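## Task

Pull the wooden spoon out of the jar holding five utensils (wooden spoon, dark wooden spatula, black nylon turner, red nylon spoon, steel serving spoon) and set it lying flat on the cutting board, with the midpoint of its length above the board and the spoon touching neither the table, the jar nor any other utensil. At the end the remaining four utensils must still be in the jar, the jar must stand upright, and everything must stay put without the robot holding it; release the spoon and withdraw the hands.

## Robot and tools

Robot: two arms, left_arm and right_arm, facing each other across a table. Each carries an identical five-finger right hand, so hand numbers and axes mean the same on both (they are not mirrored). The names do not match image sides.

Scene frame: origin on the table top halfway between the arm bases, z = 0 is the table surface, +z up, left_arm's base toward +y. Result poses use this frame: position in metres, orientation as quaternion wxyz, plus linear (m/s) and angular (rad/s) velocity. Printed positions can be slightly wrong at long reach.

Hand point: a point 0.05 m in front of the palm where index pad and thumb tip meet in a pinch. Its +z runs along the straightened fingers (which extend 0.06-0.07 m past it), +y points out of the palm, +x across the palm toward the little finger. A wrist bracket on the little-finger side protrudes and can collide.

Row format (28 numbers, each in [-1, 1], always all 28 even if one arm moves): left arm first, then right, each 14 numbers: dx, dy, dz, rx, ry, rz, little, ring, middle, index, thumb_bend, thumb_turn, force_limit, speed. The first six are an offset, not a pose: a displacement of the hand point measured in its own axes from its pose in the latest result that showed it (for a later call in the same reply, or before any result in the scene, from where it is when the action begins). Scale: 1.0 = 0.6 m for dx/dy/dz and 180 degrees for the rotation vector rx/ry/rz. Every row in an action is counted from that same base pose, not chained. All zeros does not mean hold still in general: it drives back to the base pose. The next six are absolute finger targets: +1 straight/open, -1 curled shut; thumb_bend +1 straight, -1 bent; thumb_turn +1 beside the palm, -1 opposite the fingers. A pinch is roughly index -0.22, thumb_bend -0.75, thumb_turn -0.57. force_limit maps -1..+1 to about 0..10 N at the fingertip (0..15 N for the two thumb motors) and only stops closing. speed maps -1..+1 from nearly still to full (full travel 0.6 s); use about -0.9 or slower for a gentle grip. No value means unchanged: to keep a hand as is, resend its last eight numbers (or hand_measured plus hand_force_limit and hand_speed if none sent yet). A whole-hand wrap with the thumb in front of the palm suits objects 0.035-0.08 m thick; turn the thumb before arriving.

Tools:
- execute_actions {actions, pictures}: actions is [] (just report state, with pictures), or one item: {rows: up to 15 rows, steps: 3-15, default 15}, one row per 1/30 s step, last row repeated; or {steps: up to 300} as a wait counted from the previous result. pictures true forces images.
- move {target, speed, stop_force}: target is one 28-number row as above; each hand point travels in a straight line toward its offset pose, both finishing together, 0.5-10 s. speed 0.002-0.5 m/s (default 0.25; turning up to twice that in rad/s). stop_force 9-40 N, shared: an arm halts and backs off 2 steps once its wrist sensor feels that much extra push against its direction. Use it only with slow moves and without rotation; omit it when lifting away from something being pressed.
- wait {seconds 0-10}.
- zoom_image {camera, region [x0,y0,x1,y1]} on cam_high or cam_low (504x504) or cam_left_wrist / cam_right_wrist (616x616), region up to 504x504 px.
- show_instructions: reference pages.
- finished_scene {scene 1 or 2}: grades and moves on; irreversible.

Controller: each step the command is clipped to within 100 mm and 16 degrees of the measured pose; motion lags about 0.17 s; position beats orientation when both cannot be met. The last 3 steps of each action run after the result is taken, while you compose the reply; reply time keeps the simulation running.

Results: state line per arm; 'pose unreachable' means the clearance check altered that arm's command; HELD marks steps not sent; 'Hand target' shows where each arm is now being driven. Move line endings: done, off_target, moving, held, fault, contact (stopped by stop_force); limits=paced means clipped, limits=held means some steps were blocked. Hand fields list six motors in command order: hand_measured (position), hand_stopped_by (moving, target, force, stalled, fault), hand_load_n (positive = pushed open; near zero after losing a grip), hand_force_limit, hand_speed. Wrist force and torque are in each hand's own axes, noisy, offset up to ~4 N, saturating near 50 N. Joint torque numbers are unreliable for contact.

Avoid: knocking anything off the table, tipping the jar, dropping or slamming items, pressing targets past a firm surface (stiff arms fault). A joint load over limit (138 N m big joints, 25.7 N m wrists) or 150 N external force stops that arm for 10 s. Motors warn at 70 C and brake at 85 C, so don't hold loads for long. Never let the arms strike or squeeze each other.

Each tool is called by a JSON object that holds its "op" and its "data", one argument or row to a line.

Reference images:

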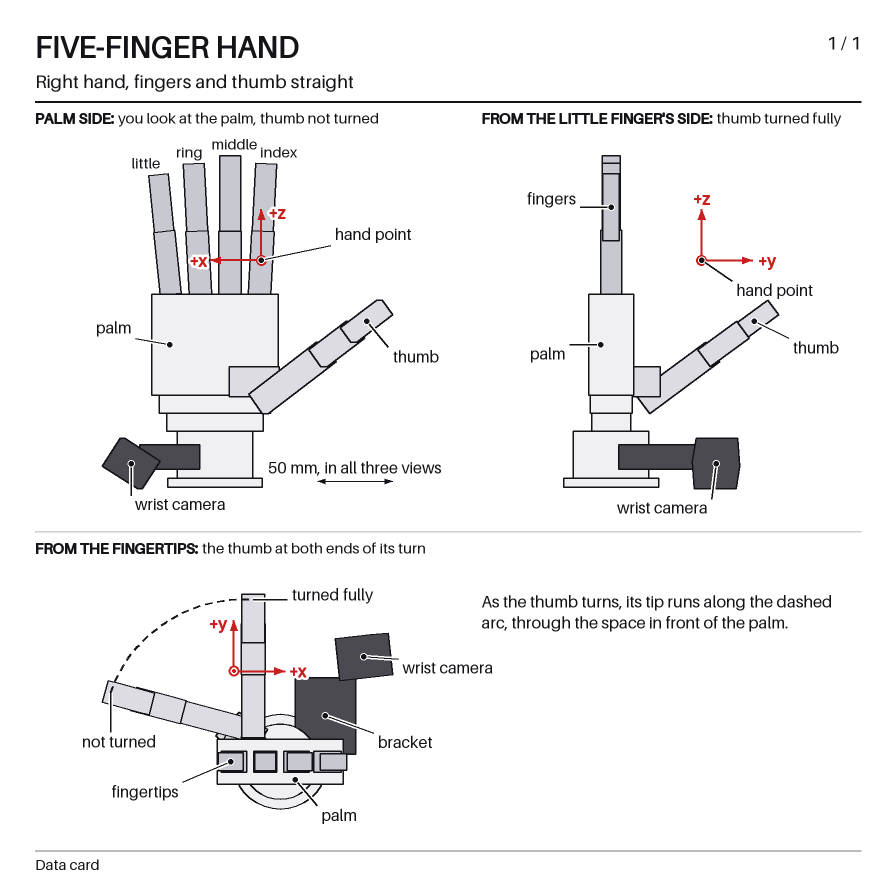

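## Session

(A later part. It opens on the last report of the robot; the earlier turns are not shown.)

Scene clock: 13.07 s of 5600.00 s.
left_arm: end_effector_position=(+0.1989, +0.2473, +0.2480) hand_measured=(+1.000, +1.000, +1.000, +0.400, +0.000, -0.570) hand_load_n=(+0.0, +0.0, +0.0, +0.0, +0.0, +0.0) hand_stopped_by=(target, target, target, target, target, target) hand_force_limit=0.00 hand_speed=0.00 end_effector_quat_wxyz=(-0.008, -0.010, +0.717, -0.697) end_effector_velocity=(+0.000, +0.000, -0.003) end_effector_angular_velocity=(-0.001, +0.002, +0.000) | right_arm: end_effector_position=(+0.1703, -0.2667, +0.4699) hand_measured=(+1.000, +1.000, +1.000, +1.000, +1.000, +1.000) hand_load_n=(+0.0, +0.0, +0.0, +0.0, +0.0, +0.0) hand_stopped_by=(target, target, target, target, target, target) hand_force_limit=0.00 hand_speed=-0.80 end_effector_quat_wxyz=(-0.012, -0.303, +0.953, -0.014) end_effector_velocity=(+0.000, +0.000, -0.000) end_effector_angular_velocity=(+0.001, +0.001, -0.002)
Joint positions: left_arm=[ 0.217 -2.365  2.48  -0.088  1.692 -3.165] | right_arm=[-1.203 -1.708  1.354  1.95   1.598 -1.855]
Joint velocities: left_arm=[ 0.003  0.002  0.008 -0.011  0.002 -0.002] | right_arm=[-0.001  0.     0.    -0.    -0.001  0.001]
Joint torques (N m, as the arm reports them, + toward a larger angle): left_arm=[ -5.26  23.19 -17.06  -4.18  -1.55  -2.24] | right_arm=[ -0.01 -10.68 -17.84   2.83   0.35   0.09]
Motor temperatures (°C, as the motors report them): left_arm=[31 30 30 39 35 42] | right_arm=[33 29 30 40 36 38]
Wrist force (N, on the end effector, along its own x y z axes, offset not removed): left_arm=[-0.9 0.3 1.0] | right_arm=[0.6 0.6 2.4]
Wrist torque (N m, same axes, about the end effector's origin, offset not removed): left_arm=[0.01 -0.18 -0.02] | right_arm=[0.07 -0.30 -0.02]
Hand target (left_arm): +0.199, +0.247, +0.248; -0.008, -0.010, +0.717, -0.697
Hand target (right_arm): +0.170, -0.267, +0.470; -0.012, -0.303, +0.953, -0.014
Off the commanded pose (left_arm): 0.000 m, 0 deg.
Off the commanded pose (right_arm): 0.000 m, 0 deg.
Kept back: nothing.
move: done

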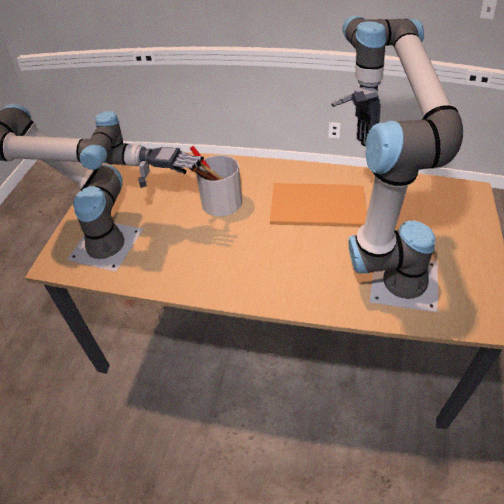

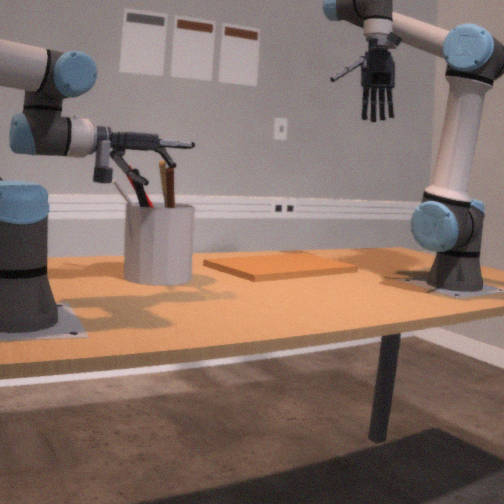

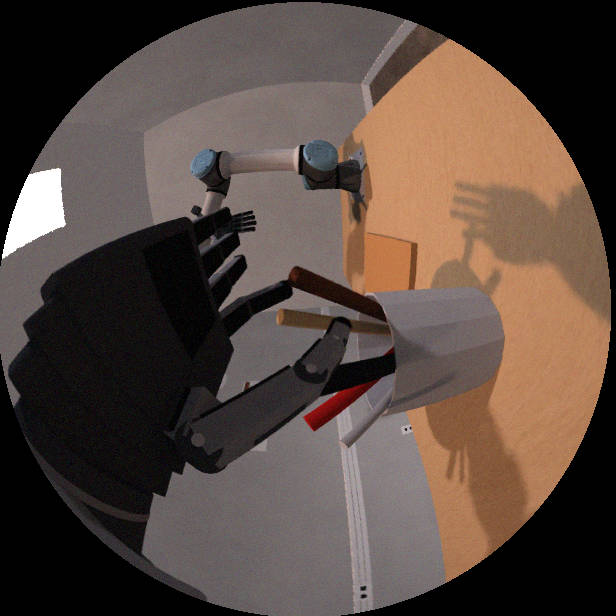

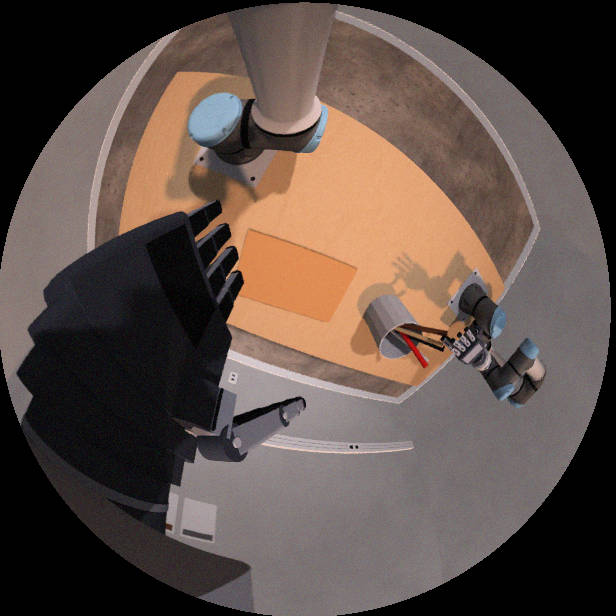

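{"op": "move", "data": {
  "target": [-0.015,0.017,0,0,0,0,1,1,1,0.4,0,-0.57,0,0, 0,0,0,0,0,0,1,1,1,1,1,1,0,-0.8],
  "speed": 0.03
}}

{"op": "execute_actions", "data": {
  "actions": [
    {"rows":[[0,0,0,0,0,0,1,1,1,-0.3,-0.8,-0.57,0.2,-0.7, 0,0,0,0,0,0,1,1,1,1,1,1,0,-0.8]]}
  ]
}}

{"op": "wait", "data": {
  "seconds": 3
}}

{"op": "zoom_image", "data": {
  "camera": "cam_left_wrist",
  "region": [200, 150, 520, 470]
}}

{"op": "zoom_image", "data": {
  "camera": "cam_low",
  "region": [60, 80, 260, 280]
}}

Scene clock: 14.13 s of 5600.00 s.
left_arm: end_effector_position=(+0.2073, +0.2476, +0.2378) hand_measured=(+1.000, +1.000, +1.000, +0.400, +0.000, -0.570) hand_load_n=(+0.0, +0.0, +0.0, +0.0, +0.0, +0.0) hand_stopped_by=(target, target, target, target, target, target) hand_force_limit=0.00 hand_speed=0.00 end_effector_quat_wxyz=(-0.008, -0.011, +0.717, -0.697) end_effector_velocity=(+0.002, +0.000, -0.003) end_effector_angular_velocity=(+0.001, +0.002, -0.005) | right_arm: end_effector_position=(+0.1703, -0.2667, +0.4699) hand_measured=(+1.000, +1.000, +1.000, +1.000, +1.000, +1.000) hand_load_n=(+0.0, +0.0, +0.0, +0.0, +0.0, +0.0) hand_stopped_by=(target, target, target, target, target, target) hand_force_limit=0.00 hand_speed=-0.80 end_effector_quat_wxyz=(-0.012, -0.303, +0.953, -0.014) end_effector_velocity=(+0.000, -0.000, -0.000) end_effector_angular_velocity=(-0.001, -0.000, -0.002)
Joint positions: left_arm=[ 0.307 -2.309  2.493 -0.156  1.781 -3.162] | right_arm=[-1.203 -1.708  1.354  1.95   1.598 -1.855]
Joint velocities: left_arm=[ 0.034  0.022  0.001 -0.021  0.039 -0.001] | right_arm=[-0.    -0.    -0.    -0.     0.001  0.002]
Joint torques (N m, as the arm reports them, + toward a larger angle): left_arm=[  9.39  21.85 -15.97  -4.31   2.46   2.33] | right_arm=[ -0.25 -10.47 -18.04   2.96   0.07   0.03]
Motor temperatures (°C, as the motors report them): left_arm=[31 30 30 39 35 42] | right_arm=[33 29 30 40 36 38]
Wrist force (N, on the end effector, along its own x y z axes, offset not removed): left_arm=[-0.2 -0.8 1.6] | right_arm=[1.7 1.6 0.5]
Wrist torque (N m, same axes, about the end effector's origin, offset not removed): left_arm=[-0.16 -0.29 0.03] | right_arm=[0.37 -0.35 0.04]
Hand target (left_arm): +0.208, +0.248, +0.238; -0.008, -0.010, +0.717, -0.697
Hand target (right_arm): +0.170, -0.267, +0.470; -0.012, -0.303, +0.953, -0.014
Off the commanded pose (left_arm): 0.000 m, 0 deg.
Off the commanded pose (right_arm): 0.000 m, 0 deg.
Kept back: nothing.
move: done

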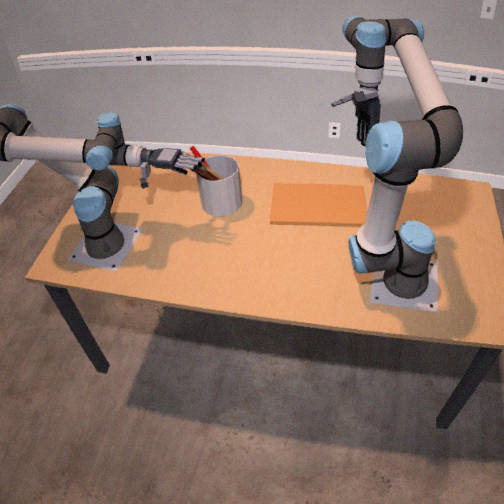

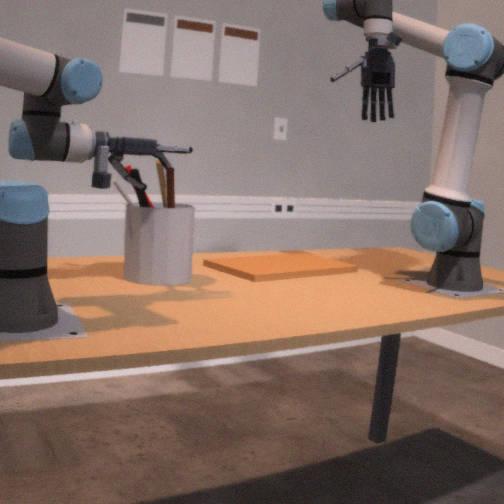

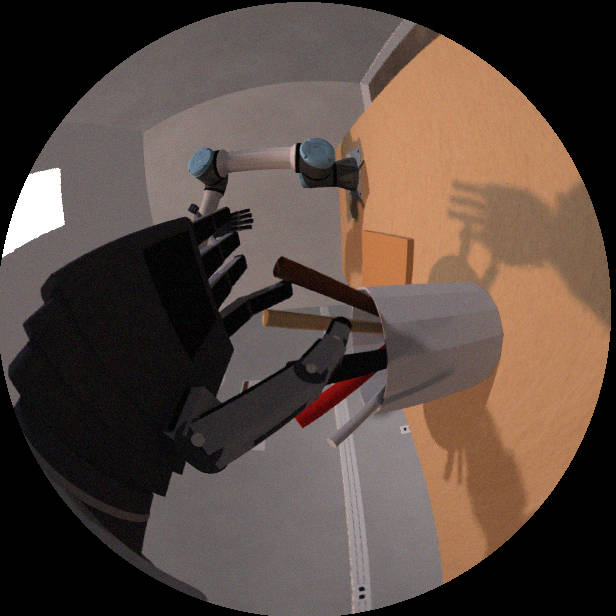

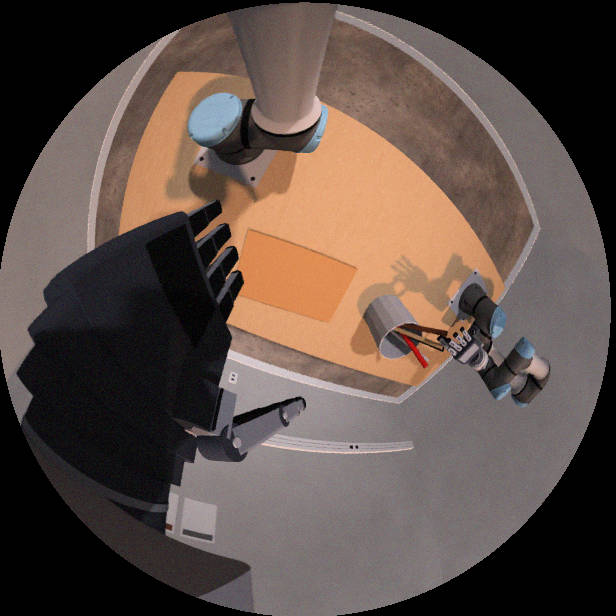

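Scene clock: 14.53 s of 5600.00 s.
left_arm: end_effector_position=(+0.2073, +0.2476, +0.2378) hand_measured=(+1.000, +1.000, +1.000, +0.252, -0.094, -0.570) hand_load_n=(+0.0, +0.0, +0.0, +1.5, +0.0, +0.0) hand_stopped_by=(target, target, target, moving, moving, target) hand_force_limit=0.20 hand_speed=-0.70 end_effector_quat_wxyz=(-0.008, -0.011, +0.717, -0.697) end_effector_velocity=(-0.000, +0.001, +0.001) end_effector_angular_velocity=(-0.001, +0.000, -0.000) | right_arm: end_effector_position=(+0.1703, -0.2667, +0.4699) hand_measured=(+1.000, +1.000, +1.000, +1.000, +1.000, +1.000) hand_load_n=(+0.0, +0.0, +0.0, +0.0, +0.0, +0.0) hand_stopped_by=(target, target, target, target, target, target) hand_force_limit=0.00 hand_speed=-0.80 end_effector_quat_wxyz=(-0.012, -0.303, +0.953, -0.014) end_effector_velocity=(-0.000, +0.000, -0.000) end_effector_angular_velocity=(-0.000, -0.000, +0.002)
Joint positions: left_arm=[ 0.307 -2.308  2.493 -0.156  1.781 -3.162] | right_arm=[-1.203 -1.708  1.354  1.95   1.598 -1.855]
Joint velocities: left_arm=[-0.001 -0.004 -0.001  0.003 -0.    -0.001] | right_arm=[ 0.001  0.    -0.     0.     0.    -0.   ]
Joint torques (N m, as the arm reports them, + toward a larger angle): left_arm=[ -7.77  -5.34 -19.09   1.46  -1.59   2.23] | right_arm=[  0.57 -10.78 -17.89   2.78   0.13   0.09]
Motor temperatures (°C, as the motors report them): left_arm=[31 30 30 39 35 42] | right_arm=[33 29 30 40 36 38]
Wrist force (N, on the end effector, along its own x y z axes, offset not removed): left_arm=[-0.4 -3.6 0.8] | right_arm=[0.4 2.6 2.8]
Wrist torque (N m, same axes, about the end effector's origin, offset not removed): left_arm=[-0.15 -0.48 0.07] | right_arm=[0.43 -0.29 0.04]
Steps of this call (steps 1 to 12: the first 12 steps of this action). Readings (end_effector_position | what the end effector reports):
1: left_arm (+0.2073, +0.2476, +0.2377) | right_arm (+0.1703, -0.2667, +0.4699) | left_arm hand_measured=(+1.000, +1.000, +1.000, +0.400, +0.000, -0.570) hand_load_n=(+0.0, +0.0, +0.0, +0.0, +0.0, +0.0) hand_stopped_by=(target, target, target, moving, moving, target) hand_force_limit=0.20 hand_speed=-0.70 | right_arm hand_measured=(+1.000, +1.000, +1.000, +1.000, +1.000, +1.000) hand_load_n=(+0.0, +0.0, +0.0, +0.0, +0.0, +0.0) hand_stopped_by=(target, target, target, target, target, target) hand_force_limit=0.00 hand_speed=-0.80
2: left_arm (+0.2074, +0.2476, +0.2377) | right_arm (+0.1703, -0.2667, +0.4699) | left_arm hand_measured=(+1.000, +1.000, +1.000, +0.400, +0.000, -0.570) hand_load_n=(+0.0, +0.0, +0.0, +0.0, +0.0, +0.0) hand_stopped_by=(target, target, target, moving, moving, target) hand_force_limit=0.20 hand_speed=-0.70 | right_arm hand_measured=(+1.000, +1.000, +1.000, +1.000, +1.000, +1.000) hand_load_n=(+0.0, +0.0, +0.0, +0.0, +0.0, +0.0) hand_stopped_by=(target, target, target, target, target, target) hand_force_limit=0.00 hand_speed=-0.80
4: left_arm (+0.2073, +0.2475, +0.2377) | right_arm (+0.1703, -0.2667, +0.4699) | left_arm hand_measured=(+1.000, +1.000, +1.000, +0.384, -0.010, -0.570) hand_load_n=(+0.0, +0.0, +0.0, +0.0, +0.0, +0.0) hand_stopped_by=(target, target, target, moving, moving, target) hand_force_limit=0.20 hand_speed=-0.70 | right_arm hand_measured=(+1.000, +1.000, +1.000, +1.000, +1.000, +1.000) hand_load_n=(+0.0, +0.0, +0.0, +0.0, +0.0, +0.0) hand_stopped_by=(target, target, target, target, target, target) hand_force_limit=0.00 hand_speed=-0.80
8: left_arm (+0.2073, +0.2475, +0.2378) | right_arm (+0.1703, -0.2667, +0.4699) | left_arm hand_measured=(+1.000, +1.000, +1.000, +0.318, -0.052, -0.570) hand_load_n=(+0.0, +0.0, +0.0, +0.0, +0.0, +0.0) hand_stopped_by=(target, target, target, moving, moving, target) hand_force_limit=0.20 hand_speed=-0.70 | right_arm hand_measured=(+1.000, +1.000, +1.000, +1.000, +1.000, +1.000) hand_load_n=(+0.0, +0.0, +0.0, +0.0, +0.0, +0.0) hand_stopped_by=(target, target, target, target, target, target) hand_force_limit=0.00 hand_speed=-0.80
12: the state above

Scene clock: 17.63 s of 5600.00 s.
left_arm: end_effector_position=(+0.2073, +0.2476, +0.2378) hand_measured=(+1.000, +1.000, +1.000, -0.280, -0.470, -0.570) hand_load_n=(+0.0, +0.0, +0.0, +7.5, +8.5, +0.0) hand_stopped_by=(target, target, target, force, force, target) hand_force_limit=0.20 hand_speed=-0.70 end_effector_quat_wxyz=(-0.008, -0.011, +0.717, -0.697) end_effector_velocity=(-0.001, -0.000, -0.000) end_effector_angular_velocity=(-0.000, +0.000, -0.002) | right_arm: end_effector_position=(+0.1703, -0.2667, +0.4699) hand_measured=(+1.000, +1.000, +1.000, +1.000, +1.000, +1.000) hand_load_n=(+0.0, +0.0, +0.0, +0.0, +0.0, +0.0) hand_stopped_by=(target, target, target, target, target, target) hand_force_limit=0.00 hand_speed=-0.80 end_effector_quat_wxyz=(-0.012, -0.303, +0.953, -0.014) end_effector_velocity=(-0.000, -0.000, +0.000) end_effector_angular_velocity=(-0.000, -0.001, -0.000)
Joint positions: left_arm=[ 0.307 -2.309  2.493 -0.156  1.781 -3.162] | right_arm=[-1.203 -1.708  1.354  1.95   1.598 -1.855]
Joint velocities: left_arm=[-0.001 -0.     0.    -0.     0.001 -0.   ] | right_arm=[ 0.001 -0.    -0.     0.     0.001  0.001]
Joint torques (N m, as the arm reports them, + toward a larger angle): left_arm=[ -7.14  -5.86 -24.35  -1.4   -2.     0.61] | right_arm=[  0.99 -11.31 -17.72   2.99   0.14   0.04]
Motor temperatures (°C, as the motors report them): left_arm=[31 30 30 39 35 42] | right_arm=[33 29 30 40 36 38]
Wrist force (N, on the end effector, along its own x y z axes, offset not removed): left_arm=[0.2 0.0 1.3] | right_arm=[0.5 2.0 1.9]
Wrist torque (N m, same axes, about the end effector's origin, offset not removed): left_arm=[0.04 -0.29 0.04] | right_arm=[0.34 -0.24 -0.02]
Hand target (left_arm): +0.207, +0.248, +0.238; -0.008, -0.011, +0.717, -0.697
Hand target (right_arm): +0.170, -0.267, +0.470; -0.012, -0.303, +0.953, -0.014
Off the commanded pose (left_arm): 0.000 m, 0 deg.
Off the commanded pose (right_arm): 0.000 m, 0 deg.
Kept back: nothing.
Steps of this call (steps 1 to 3: the last 3 steps of your previous action; steps 4 to 93: nothing new was sent). Readings (end_effector_position | what the end effector reports):
1: left_arm (+0.2073, +0.2476, +0.2378) | right_arm (+0.1703, -0.2667, +0.4699) | left_arm hand_measured=(+1.000, +1.000, +1.000, +0.236, -0.104, -0.570) hand_load_n=(+0.0, +0.0, +0.0, +1.0, +0.0, +0.0) hand_stopped_by=(target, target, target, moving, moving, target) hand_force_limit=0.20 hand_speed=-0.70 | right_arm hand_measured=(+1.000, +1.000, +1.000, +1.000, +1.000, +1.000) hand_load_n=(+0.0, +0.0, +0.0, +0.0, +0.0, +0.0) hand_stopped_by=(target, target, target, target, target, target) hand_force_limit=0.00 hand_speed=-0.80
2: left_arm (+0.2073, +0.2476, +0.2378) | right_arm (+0.1703, -0.2667, +0.4699) | left_arm hand_measured=(+1.000, +1.000, +1.000, +0.218, -0.114, -0.570) hand_load_n=(+0.0, +0.0, +0.0, +1.0, +0.0, +0.0) hand_stopped_by=(target, target, target, moving, moving, target) hand_force_limit=0.20 hand_speed=-0.70 | right_arm hand_measured=(+1.000, +1.000, +1.000, +1.000, +1.000, +1.000) hand_load_n=(+0.0, +0.0, +0.0, +0.0, +0.0, +0.0) hand_stopped_by=(target, target, target, target, target, target) hand_force_limit=0.00 hand_speed=-0.80
4: left_arm (+0.2073, +0.2476, +0.2378) | right_arm (+0.1703, -0.2667, +0.4699) | left_arm hand_measured=(+1.000, +1.000, +1.000, +0.186, -0.136, -0.570) hand_load_n=(+0.0, +0.0, +0.0, +0.5, +0.0, +0.0) hand_stopped_by=(target, target, target, moving, moving, target) hand_force_limit=0.20 hand_speed=-0.70 | right_arm hand_measured=(+1.000, +1.000, +1.000, +1.000, +1.000, +1.000) hand_load_n=(+0.0, +0.0, +0.0, +0.0, +0.0, +0.0) hand_stopped_by=(target, target, target, target, target, target) hand_force_limit=0.00 hand_speed=-0.80
8: left_arm (+0.2073, +0.2476, +0.2378) | right_arm (+0.1703, -0.2667, +0.4699) | left_arm hand_measured=(+1.000, +1.000, +1.000, +0.118, -0.178, -0.570) hand_load_n=(+0.0, +0.0, +0.0, +0.0, +0.0, +0.0) hand_stopped_by=(target, target, target, moving, moving, target) hand_force_limit=0.20 hand_speed=-0.70 | right_arm hand_measured=(+1.000, +1.000, +1.000, +1.000, +1.000, +1.000) hand_load_n=(+0.0, +0.0, +0.0, +0.0, +0.0, +0.0) hand_stopped_by=(target, target, target, target, target, target) hand_force_limit=0.00 hand_speed=-0.80
93: the state above

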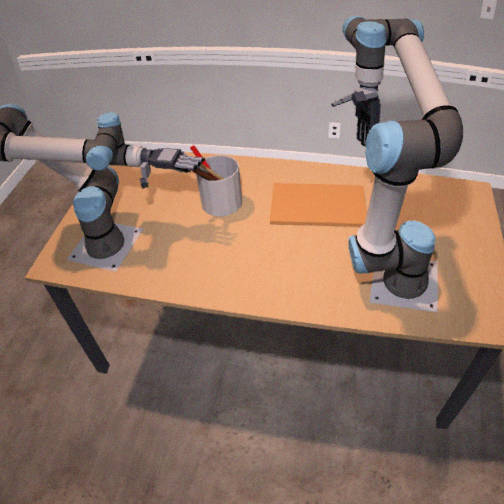

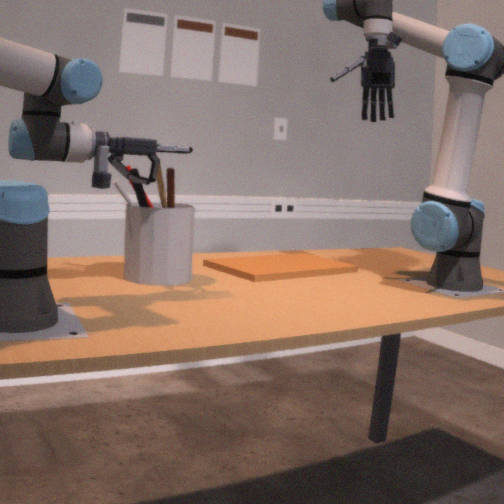

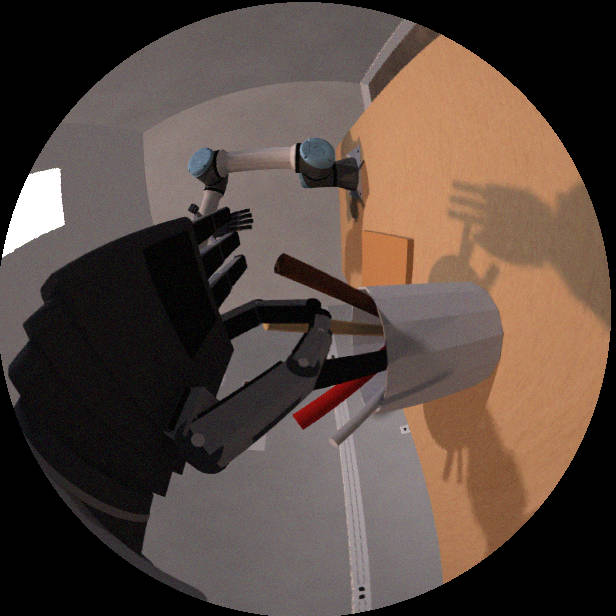

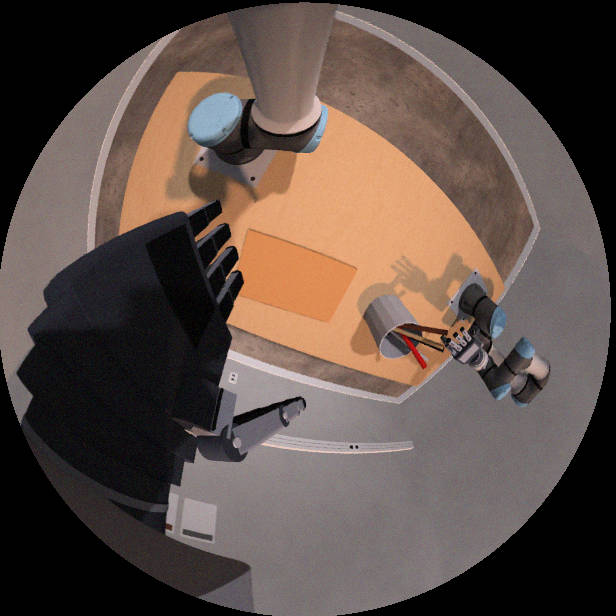

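Region (200, 150, 520, 470) of cam_left_wrist's 616x616 image, scaled by 1.575, with more detail than that image has.

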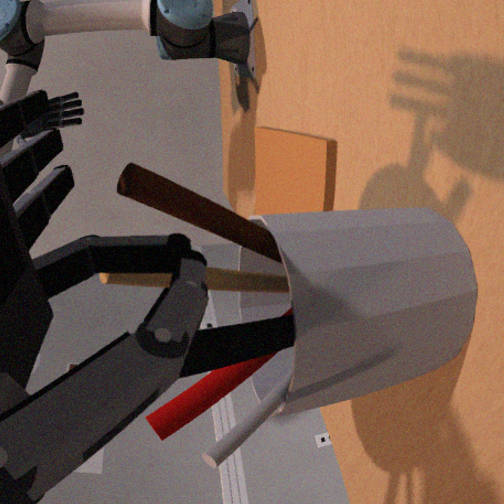

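Region (60, 80, 260, 280) of cam_low's 504x504 image, scaled by 2.520, with more detail than that image has.

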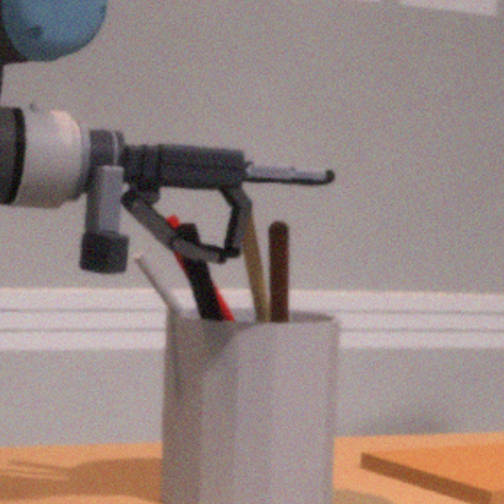

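{"op": "execute_actions", "data": {
  "actions": [
    {"rows":[[0,0,0,0,0,0,1,1,1,0.4,0,-0.57,0.2,0, 0,0,0,0,0,0,1,1,1,1,1,1,0,-0.8]]}
  ]
}}

{"op": "move", "data": {
  "target": [-0.022,0,0,0,0,0,1,1,1,0.4,0,-0.57,0.2,0, 0,0,0,0,0,0,1,1,1,1,1,1,0,-0.8],
  "speed": 0.03
}}

{"op": "execute_actions", "data": {
  "actions": [
    {"rows":[[0,0,0,0,0,0,1,1,1,-0.3,-0.8,-0.57,0.2,-0.7, 0,0,0,0,0,0,1,1,1,1,1,1,0,-0.8]]}
  ]
}}

{"op": "wait", "data": {
  "seconds": 3
}}

{"op": "zoom_image", "data": {
  "camera": "cam_left_wrist",
  "region": [200, 150, 520, 470]
}}

{"op": "zoom_image", "data": {
  "camera": "cam_low",
  "region": [60, 80, 260, 280]
}}

Scene clock: 18.20 s of 5600.00 s.
left_arm: end_effector_position=(+0.2073, +0.2476, +0.2378) hand_measured=(+1.000, +1.000, +1.000, +0.214, -0.162, -0.570) hand_load_n=(+0.0, +0.0, +0.0, +0.0, +0.0, +0.0) hand_stopped_by=(target, target, target, moving, moving, target) hand_force_limit=0.20 hand_speed=0.00 end_effector_quat_wxyz=(-0.008, -0.011, +0.717, -0.697) end_effector_velocity=(+0.000, +0.000, +0.001) end_effector_angular_velocity=(-0.002, -0.002, -0.000) | right_arm: end_effector_position=(+0.1703, -0.2667, +0.4699) hand_measured=(+1.000, +1.000, +1.000, +1.000, +1.000, +1.000) hand_load_n=(+0.0, +0.0, +0.0, +0.0, +0.0, +0.0) hand_stopped_by=(target, target, target, target, target, target) hand_force_limit=0.00 hand_speed=-0.80 end_effector_quat_wxyz=(-0.012, -0.303, +0.953, -0.014) end_effector_velocity=(+0.000, +0.000, +0.000) end_effector_angular_velocity=(+0.001, -0.000, +0.000)
Joint positions: left_arm=[ 0.307 -2.309  2.493 -0.156  1.781 -3.162] | right_arm=[-1.203 -1.708  1.354  1.95   1.598 -1.855]
Joint velocities: left_arm=[-0.    -0.002 -0.     0.    -0.     0.001] | right_arm=[-0.001 -0.    -0.     0.    -0.    -0.001]
Joint torques (N m, as the arm reports them, + toward a larger angle): left_arm=[ -7.27  -5.41 -24.73  -1.55  -1.97   0.4 ] | right_arm=[ -0.09 -10.25 -18.24   2.86   0.    -0.1 ]
Motor temperatures (°C, as the motors report them): left_arm=[31 30 30 39 35 42] | right_arm=[33 29 30 40 36 38]
Wrist force (N, on the end effector, along its own x y z axes, offset not removed): left_arm=[0.4 -1.0 1.4] | right_arm=[1.1 4.5 0.6]
Wrist torque (N m, same axes, about the end effector's origin, offset not removed): left_arm=[-0.13 -0.37 0.08] | right_arm=[0.72 -0.40 0.13]
Steps of this call (steps 1 to 5: nothing new was sent; steps 6 to 17: the first 12 steps of this action). Readings (end_effector_position | what the end effector reports):
6: left_arm (+0.2073, +0.2476, +0.2378) | right_arm (+0.1703, -0.2667, +0.4699) | left_arm hand_measured=(+1.000, +1.000, +1.000, -0.280, -0.470, -0.570) hand_load_n=(+0.0, +0.0, +0.0, +7.5, +8.5, +0.0) hand_stopped_by=(target, target, target, moving, moving, target) hand_force_limit=0.20 hand_speed=0.00 | right_arm hand_measured=(+1.000, +1.000, +1.000, +1.000, +1.000, +1.000) hand_load_n=(+0.0, +0.0, +0.0, +0.0, +0.0, +0.0) hand_stopped_by=(target, target, target, target, target, target) hand_force_limit=0.00 hand_speed=-0.80
7: left_arm (+0.2073, +0.2476, +0.2378) | right_arm (+0.1703, -0.2667, +0.4699) | left_arm hand_measured=(+1.000, +1.000, +1.000, -0.280, -0.470, -0.570) hand_load_n=(+0.0, +0.0, +0.0, +7.5, +8.5, +0.0) hand_stopped_by=(target, target, target, moving, moving, target) hand_force_limit=0.20 hand_speed=0.00 | right_arm hand_measured=(+1.000, +1.000, +1.000, +1.000, +1.000, +1.000) hand_load_n=(+0.0, +0.0, +0.0, +0.0, +0.0, +0.0) hand_stopped_by=(target, target, target, target, target, target) hand_force_limit=0.00 hand_speed=-0.80
9: left_arm (+0.2073, +0.2476, +0.2378) | right_arm (+0.1703, -0.2667, +0.4699) | left_arm hand_measured=(+1.000, +1.000, +1.000, -0.230, -0.442, -0.570) hand_load_n=(+0.0, +0.0, +0.0, +0.0, +0.0, +0.0) hand_stopped_by=(target, target, target, moving, moving, target) hand_force_limit=0.20 hand_speed=0.00 | right_arm hand_measured=(+1.000, +1.000, +1.000, +1.000, +1.000, +1.000) hand_load_n=(+0.0, +0.0, +0.0, +0.0, +0.0, +0.0) hand_stopped_by=(target, target, target, target, target, target) hand_force_limit=0.00 hand_speed=-0.80
13: left_arm (+0.2073, +0.2476, +0.2378) | right_arm (+0.1703, -0.2667, +0.4699) | left_arm hand_measured=(+1.000, +1.000, +1.000, -0.008, -0.302, -0.570) hand_load_n=(+0.0, +0.0, +0.0, +0.0, +0.0, +0.0) hand_stopped_by=(target, target, target, moving, moving, target) hand_force_limit=0.20 hand_speed=0.00 | right_arm hand_measured=(+1.000, +1.000, +1.000, +1.000, +1.000, +1.000) hand_load_n=(+0.0, +0.0, +0.0, +0.0, +0.0, +0.0) hand_stopped_by=(target, target, target, target, target, target) hand_force_limit=0.00 hand_speed=-0.80
17: the state above

Scene clock: 19.37 s of 5600.00 s.
left_arm: end_effector_position=(+0.2201, +0.2476, +0.2374) hand_measured=(+1.000, +1.000, +1.000, +0.400, +0.000, -0.570) hand_load_n=(+0.0, +0.0, +0.0, +0.0, +0.0, +0.0) hand_stopped_by=(target, target, target, target, target, target) hand_force_limit=0.20 hand_speed=0.00 end_effector_quat_wxyz=(-0.007, -0.011, +0.717, -0.697) end_effector_velocity=(+0.003, -0.000, -0.000) end_effector_angular_velocity=(-0.000, +0.002, -0.006) | right_arm: end_effector_position=(+0.1703, -0.2667, +0.4699) hand_measured=(+1.000, +1.000, +1.000, +1.000, +1.000, +1.000) hand_load_n=(+0.0, +0.0, +0.0, +0.0, +0.0, +0.0) hand_stopped_by=(target, target, target, target, target, target) hand_force_limit=0.00 hand_speed=-0.80 end_effector_quat_wxyz=(-0.012, -0.303, +0.953, -0.014) end_effector_velocity=(+0.000, +0.000, +0.000) end_effector_angular_velocity=(+0.000, +0.000, -0.001)
Joint positions: left_arm=[ 0.421 -2.238  2.473 -0.206  1.893 -3.158] | right_arm=[-1.203 -1.708  1.354  1.95   1.598 -1.855]
Joint velocities: left_arm=[ 0.037  0.023 -0.007 -0.017  0.043 -0.001] | right_arm=[-0.001  0.    -0.    -0.    -0.     0.   ]
Joint torques (N m, as the arm reports them, + toward a larger angle): left_arm=[  5.91  19.08 -33.38  -4.22   2.61   2.42] | right_arm=[  1.97 -10.93 -17.74   2.82   0.13  -0.03]
Motor temperatures (°C, as the motors report them): left_arm=[31 30 30 39 35 42] | right_arm=[33 29 30 40 36 38]
Wrist force (N, on the end effector, along its own x y z axes, offset not removed): left_arm=[-0.2 -2.8 -0.6] | right_arm=[1.4 2.6 2.0]
Wrist torque (N m, same axes, about the end effector's origin, offset not removed): left_arm=[-0.34 -0.21 0.02] | right_arm=[0.39 -0.42 0.09]
Hand target (left_arm): +0.220, +0.248, +0.237; -0.008, -0.011, +0.717, -0.697
Hand target (right_arm): +0.170, -0.267, +0.470; -0.012, -0.303, +0.953, -0.014
Off your previous action's commanded pose (left_arm): 0.000 m, 0 deg at its last step (step 3 of this call).
Off your previous action's commanded pose (right_arm): 0.000 m, 0 deg at its last step (step 3 of this call).
Off the commanded pose (left_arm): 0.000 m, 0 deg.
Off the commanded pose (right_arm): 0.000 m, 0 deg.
Kept back: nothing.
move: done

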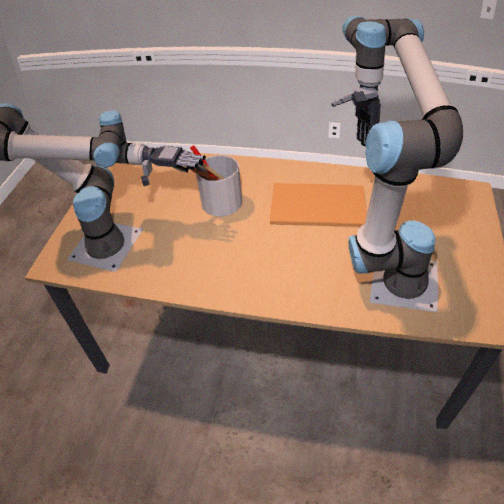

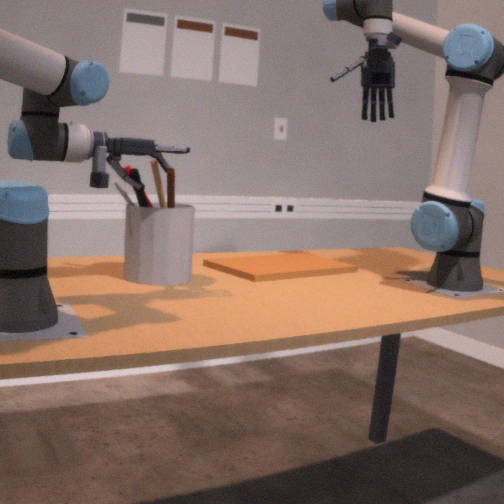

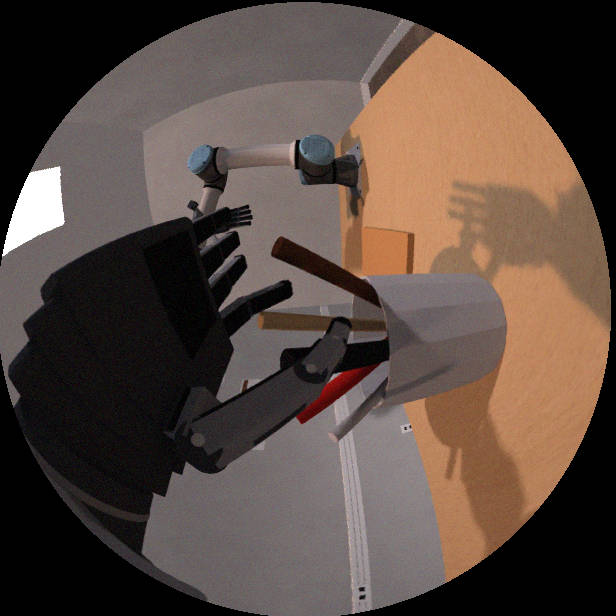

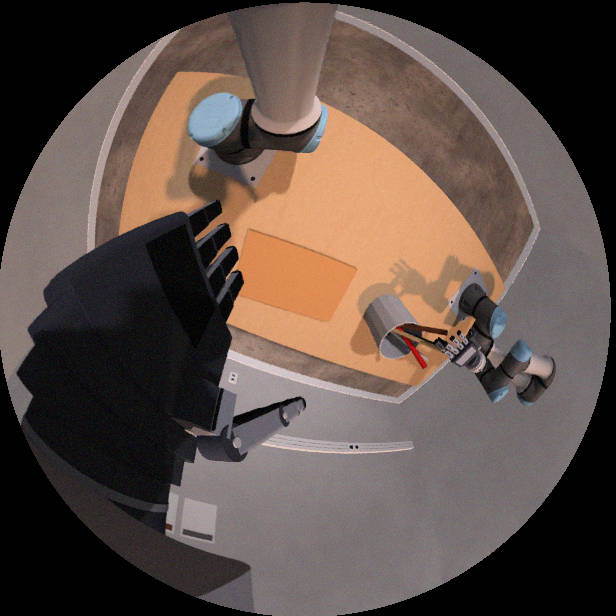

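Scene clock: 19.77 s of 5600.00 s.
left_arm: end_effector_position=(+0.2201, +0.2476, +0.2375) hand_measured=(+1.000, +1.000, +1.000, +0.252, -0.094, -0.570) hand_load_n=(+0.0, +0.0, +0.0, +0.0, +0.0, +0.0) hand_stopped_by=(target, target, target, moving, moving, target) hand_force_limit=0.20 hand_speed=-0.70 end_effector_quat_wxyz=(-0.007, -0.011, +0.717, -0.697) end_effector_velocity=(-0.000, +0.000, +0.000) end_effector_angular_velocity=(-0.000, -0.000, +0.000) | right_arm: end_effector_position=(+0.1703, -0.2667, +0.4699) hand_measured=(+1.000, +1.000, +1.000, +1.000, +1.000, +1.000) hand_load_n=(+0.0, +0.0, +0.0, +0.0, +0.0, +0.0) hand_stopped_by=(target, target, target, target, target, target) hand_force_limit=0.00 hand_speed=-0.80 end_effector_quat_wxyz=(-0.012, -0.303, +0.953, -0.014) end_effector_velocity=(+0.000, +0.000, +0.000) end_effector_angular_velocity=(+0.001, +0.000, -0.000)
Joint positions: left_arm=[ 0.421 -2.238  2.473 -0.206  1.894 -3.158] | right_arm=[-1.203 -1.708  1.354  1.95   1.598 -1.855]
Joint velocities: left_arm=[-0.001 -0.003  0.     0.002 -0.001  0.   ] | right_arm=[-0.001  0.    -0.    -0.    -0.001 -0.001]
Joint torques (N m, as the arm reports them, + toward a larger angle): left_arm=[ -8.32  -9.11 -16.13   1.21  -2.07   2.29] | right_arm=[  0.07 -10.3  -17.5    2.95   0.02   0.06]
Motor temperatures (°C, as the motors report them): left_arm=[31 30 30 39 35 42] | right_arm=[33 29 30 40 36 38]
Wrist force (N, on the end effector, along its own x y z axes, offset not removed): left_arm=[0.3 -1.2 2.3] | right_arm=[0.7 1.1 1.4]
Wrist torque (N m, same axes, about the end effector's origin, offset not removed): left_arm=[-0.29 -0.35 0.07] | right_arm=[0.25 -0.22 -0.10]
Steps of this call (steps 1 to 12: the first 12 steps of this action). Readings (end_effector_position | what the end effector reports):
1: left_arm (+0.2202, +0.2476, +0.2374) | right_arm (+0.1703, -0.2667, +0.4699) | left_arm hand_measured=(+1.000, +1.000, +1.000, +0.400, +0.000, -0.570) hand_load_n=(+0.0, +0.0, +0.0, +0.0, +0.0, +0.0) hand_stopped_by=(target, target, target, moving, moving, target) hand_force_limit=0.20 hand_speed=-0.70 | right_arm hand_measured=(+1.000, +1.000, +1.000, +1.000, +1.000, +1.000) hand_load_n=(+0.0, +0.0, +0.0, +0.0, +0.0, +0.0) hand_stopped_by=(target, target, target, target, target, target) hand_force_limit=0.00 hand_speed=-0.80
2: left_arm (+0.2202, +0.2476, +0.2374) | right_arm (+0.1703, -0.2667, +0.4699) | left_arm hand_measured=(+1.000, +1.000, +1.000, +0.400, +0.000, -0.570) hand_load_n=(+0.0, +0.0, +0.0, +0.0, +0.0, +0.0) hand_stopped_by=(target, target, target, moving, moving, target) hand_force_limit=0.20 hand_speed=-0.70 | right_arm hand_measured=(+1.000, +1.000, +1.000, +1.000, +1.000, +1.000) hand_load_n=(+0.0, +0.0, +0.0, +0.0, +0.0, +0.0) hand_stopped_by=(target, target, target, target, target, target) hand_force_limit=0.00 hand_speed=-0.80
4: left_arm (+0.2201, +0.2476, +0.2374) | right_arm (+0.1703, -0.2667, +0.4699) | left_arm hand_measured=(+1.000, +1.000, +1.000, +0.384, -0.010, -0.570) hand_load_n=(+0.0, +0.0, +0.0, +0.0, +0.0, +0.0) hand_stopped_by=(target, target, target, moving, moving, target) hand_force_limit=0.20 hand_speed=-0.70 | right_arm hand_measured=(+1.000, +1.000, +1.000, +1.000, +1.000, +1.000) hand_load_n=(+0.0, +0.0, +0.0, +0.0, +0.0, +0.0) hand_stopped_by=(target, target, target, target, target, target) hand_force_limit=0.00 hand_speed=-0.80
8: left_arm (+0.2201, +0.2475, +0.2375) | right_arm (+0.1703, -0.2667, +0.4699) | left_arm hand_measured=(+1.000, +1.000, +1.000, +0.318, -0.052, -0.570) hand_load_n=(+0.0, +0.0, +0.0, +0.0, +0.0, +0.0) hand_stopped_by=(target, target, target, moving, moving, target) hand_force_limit=0.20 hand_speed=-0.70 | right_arm hand_measured=(+1.000, +1.000, +1.000, +1.000, +1.000, +1.000) hand_load_n=(+0.0, +0.0, +0.0, +0.0, +0.0, +0.0) hand_stopped_by=(target, target, target, target, target, target) hand_force_limit=0.00 hand_speed=-0.80
12: the state above

Scene clock: 22.87 s of 5600.00 s.
left_arm: end_effector_position=(+0.2201, +0.2476, +0.2374) hand_measured=(+1.000, +1.000, +1.000, -0.280, -0.470, -0.570) hand_load_n=(+0.0, +0.0, +0.0, +7.5, +8.5, +0.0) hand_stopped_by=(target, target, target, force, force, target) hand_force_limit=0.20 hand_speed=-0.70 end_effector_quat_wxyz=(-0.007, -0.011, +0.717, -0.697) end_effector_velocity=(+0.000, +0.000, -0.000) end_effector_angular_velocity=(+0.001, -0.002, +0.000) | right_arm: end_effector_position=(+0.1703, -0.2667, +0.4699) hand_measured=(+1.000, +1.000, +1.000, +1.000, +1.000, +1.000) hand_load_n=(+0.0, +0.0, +0.0, +0.0, +0.0, +0.0) hand_stopped_by=(target, target, target, target, target, target) hand_force_limit=0.00 hand_speed=-0.80 end_effector_quat_wxyz=(-0.012, -0.303, +0.953, -0.014) end_effector_velocity=(-0.000, +0.000, +0.000) end_effector_angular_velocity=(+0.000, -0.000, +0.000)
Joint positions: left_arm=[ 0.421 -2.238  2.473 -0.206  1.894 -3.158] | right_arm=[-1.203 -1.708  1.354  1.95   1.598 -1.855]
Joint velocities: left_arm=[ 0.     0.    -0.     0.001 -0.     0.003] | right_arm=[ 0.001 -0.    -0.    -0.     0.     0.001]
Joint torques (N m, as the arm reports them, + toward a larger angle): left_arm=[ -7.12  -7.63 -16.22   1.09  -2.12   2.19] | right_arm=[  0.82 -10.37 -17.71   2.87   0.05   0.05]
Motor temperatures (°C, as the motors report them): left_arm=[31 30 30 39 35 42] | right_arm=[33 29 30 40 36 38]
Wrist force (N, on the end effector, along its own x y z axes, offset not removed): left_arm=[-0.2 -0.9 1.3] | right_arm=[1.2 1.5 2.7]
Wrist torque (N m, same axes, about the end effector's origin, offset not removed): left_arm=[-0.14 -0.24 0.06] | right_arm=[0.30 -0.34 0.08]
Hand target (left_arm): +0.220, +0.248, +0.237; -0.007, -0.011, +0.717, -0.697
Hand target (right_arm): +0.170, -0.267, +0.470; -0.012, -0.303, +0.953, -0.014
Off the commanded pose (left_arm): 0.000 m, 0 deg.
Off the commanded pose (right_arm): 0.000 m, 0 deg.
Kept back: nothing.
Steps of this call (steps 1 to 3: the last 3 steps of your previous action; steps 4 to 93: nothing new was sent). Readings (end_effector_position | what the end effector reports):
1: left_arm (+0.2201, +0.2476, +0.2375) | right_arm (+0.1703, -0.2667, +0.4699) | left_arm hand_measured=(+1.000, +1.000, +1.000, +0.234, -0.104, -0.570) hand_load_n=(+0.0, +0.0, +0.0, +0.0, +0.0, +0.0) hand_stopped_by=(target, target, target, moving, moving, target) hand_force_limit=0.20 hand_speed=-0.70 | right_arm hand_measured=(+1.000, +1.000, +1.000, +1.000, +1.000, +1.000) hand_load_n=(+0.0, +0.0, +0.0, +0.0, +0.0, +0.0) hand_stopped_by=(target, target, target, target, target, target) hand_force_limit=0.00 hand_speed=-0.80
2: left_arm (+0.2201, +0.2476, +0.2374) | right_arm (+0.1703, -0.2667, +0.4699) | left_arm hand_measured=(+1.000, +1.000, +1.000, +0.218, -0.114, -0.570) hand_load_n=(+0.0, +0.0, +0.0, +0.0, +0.0, +0.0) hand_stopped_by=(target, target, target, moving, moving, target) hand_force_limit=0.20 hand_speed=-0.70 | right_arm hand_measured=(+1.000, +1.000, +1.000, +1.000, +1.000, +1.000) hand_load_n=(+0.0, +0.0, +0.0, +0.0, +0.0, +0.0) hand_stopped_by=(target, target, target, target, target, target) hand_force_limit=0.00 hand_speed=-0.80
4: left_arm (+0.2201, +0.2476, +0.2374) | right_arm (+0.1703, -0.2667, +0.4699) | left_arm hand_measured=(+1.000, +1.000, +1.000, +0.184, -0.136, -0.570) hand_load_n=(+0.0, +0.0, +0.0, +0.0, +0.0, +0.0) hand_stopped_by=(target, target, target, moving, moving, target) hand_force_limit=0.20 hand_speed=-0.70 | right_arm hand_measured=(+1.000, +1.000, +1.000, +1.000, +1.000, +1.000) hand_load_n=(+0.0, +0.0, +0.0, +0.0, +0.0, +0.0) hand_stopped_by=(target, target, target, target, target, target) hand_force_limit=0.00 hand_speed=-0.80
8: left_arm (+0.2201, +0.2476, +0.2374) | right_arm (+0.1703, -0.2667, +0.4699) | left_arm hand_measured=(+1.000, +1.000, +1.000, +0.118, -0.178, -0.570) hand_load_n=(+0.0, +0.0, +0.0, +0.0, +0.0, +0.0) hand_stopped_by=(target, target, target, moving, moving, target) hand_force_limit=0.20 hand_speed=-0.70 | right_arm hand_measured=(+1.000, +1.000, +1.000, +1.000, +1.000, +1.000) hand_load_n=(+0.0, +0.0, +0.0, +0.0, +0.0, +0.0) hand_stopped_by=(target, target, target, target, target, target) hand_force_limit=0.00 hand_speed=-0.80
93: the state above

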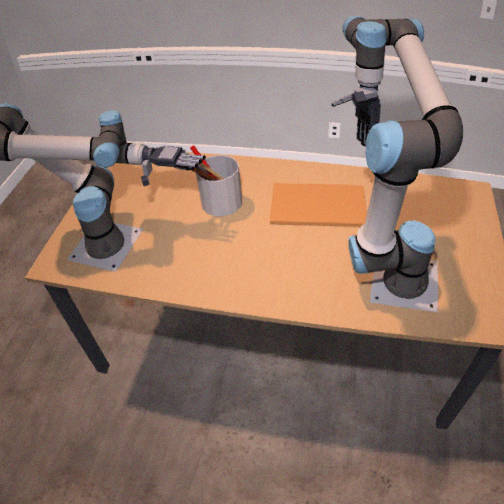

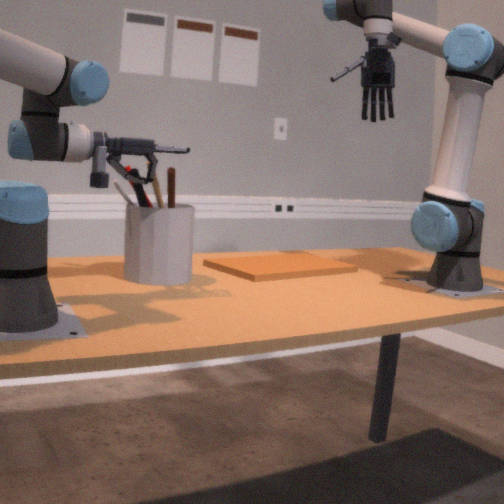

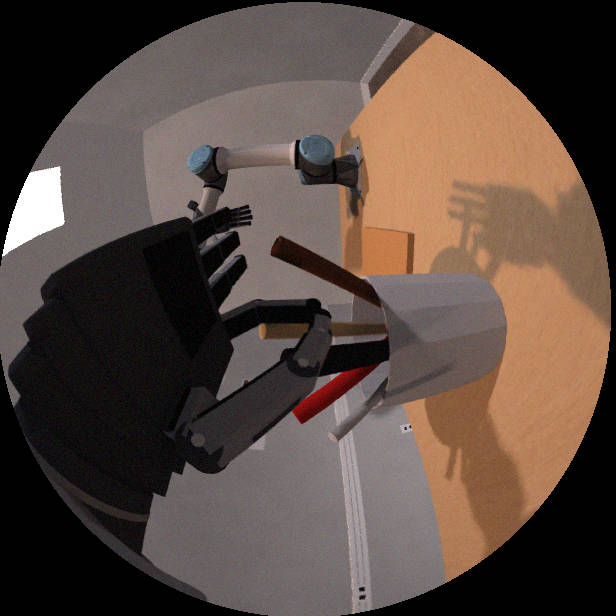

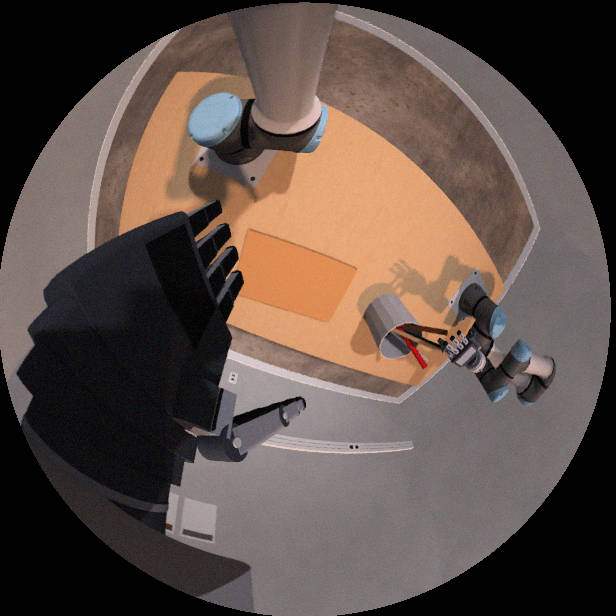

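Region (200, 150, 520, 470) of cam_left_wrist's 616x616 image, scaled by 1.575, with more detail than that image has.

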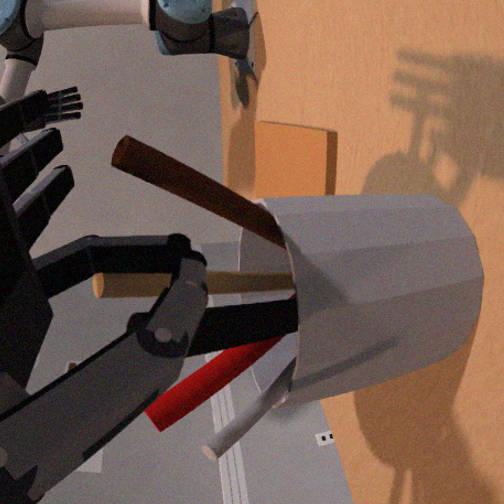

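Region (60, 80, 260, 280) of cam_low's 504x504 image, scaled by 2.520, with more detail than that image has.

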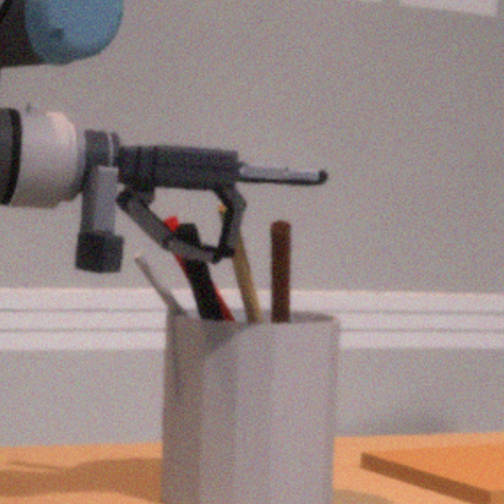

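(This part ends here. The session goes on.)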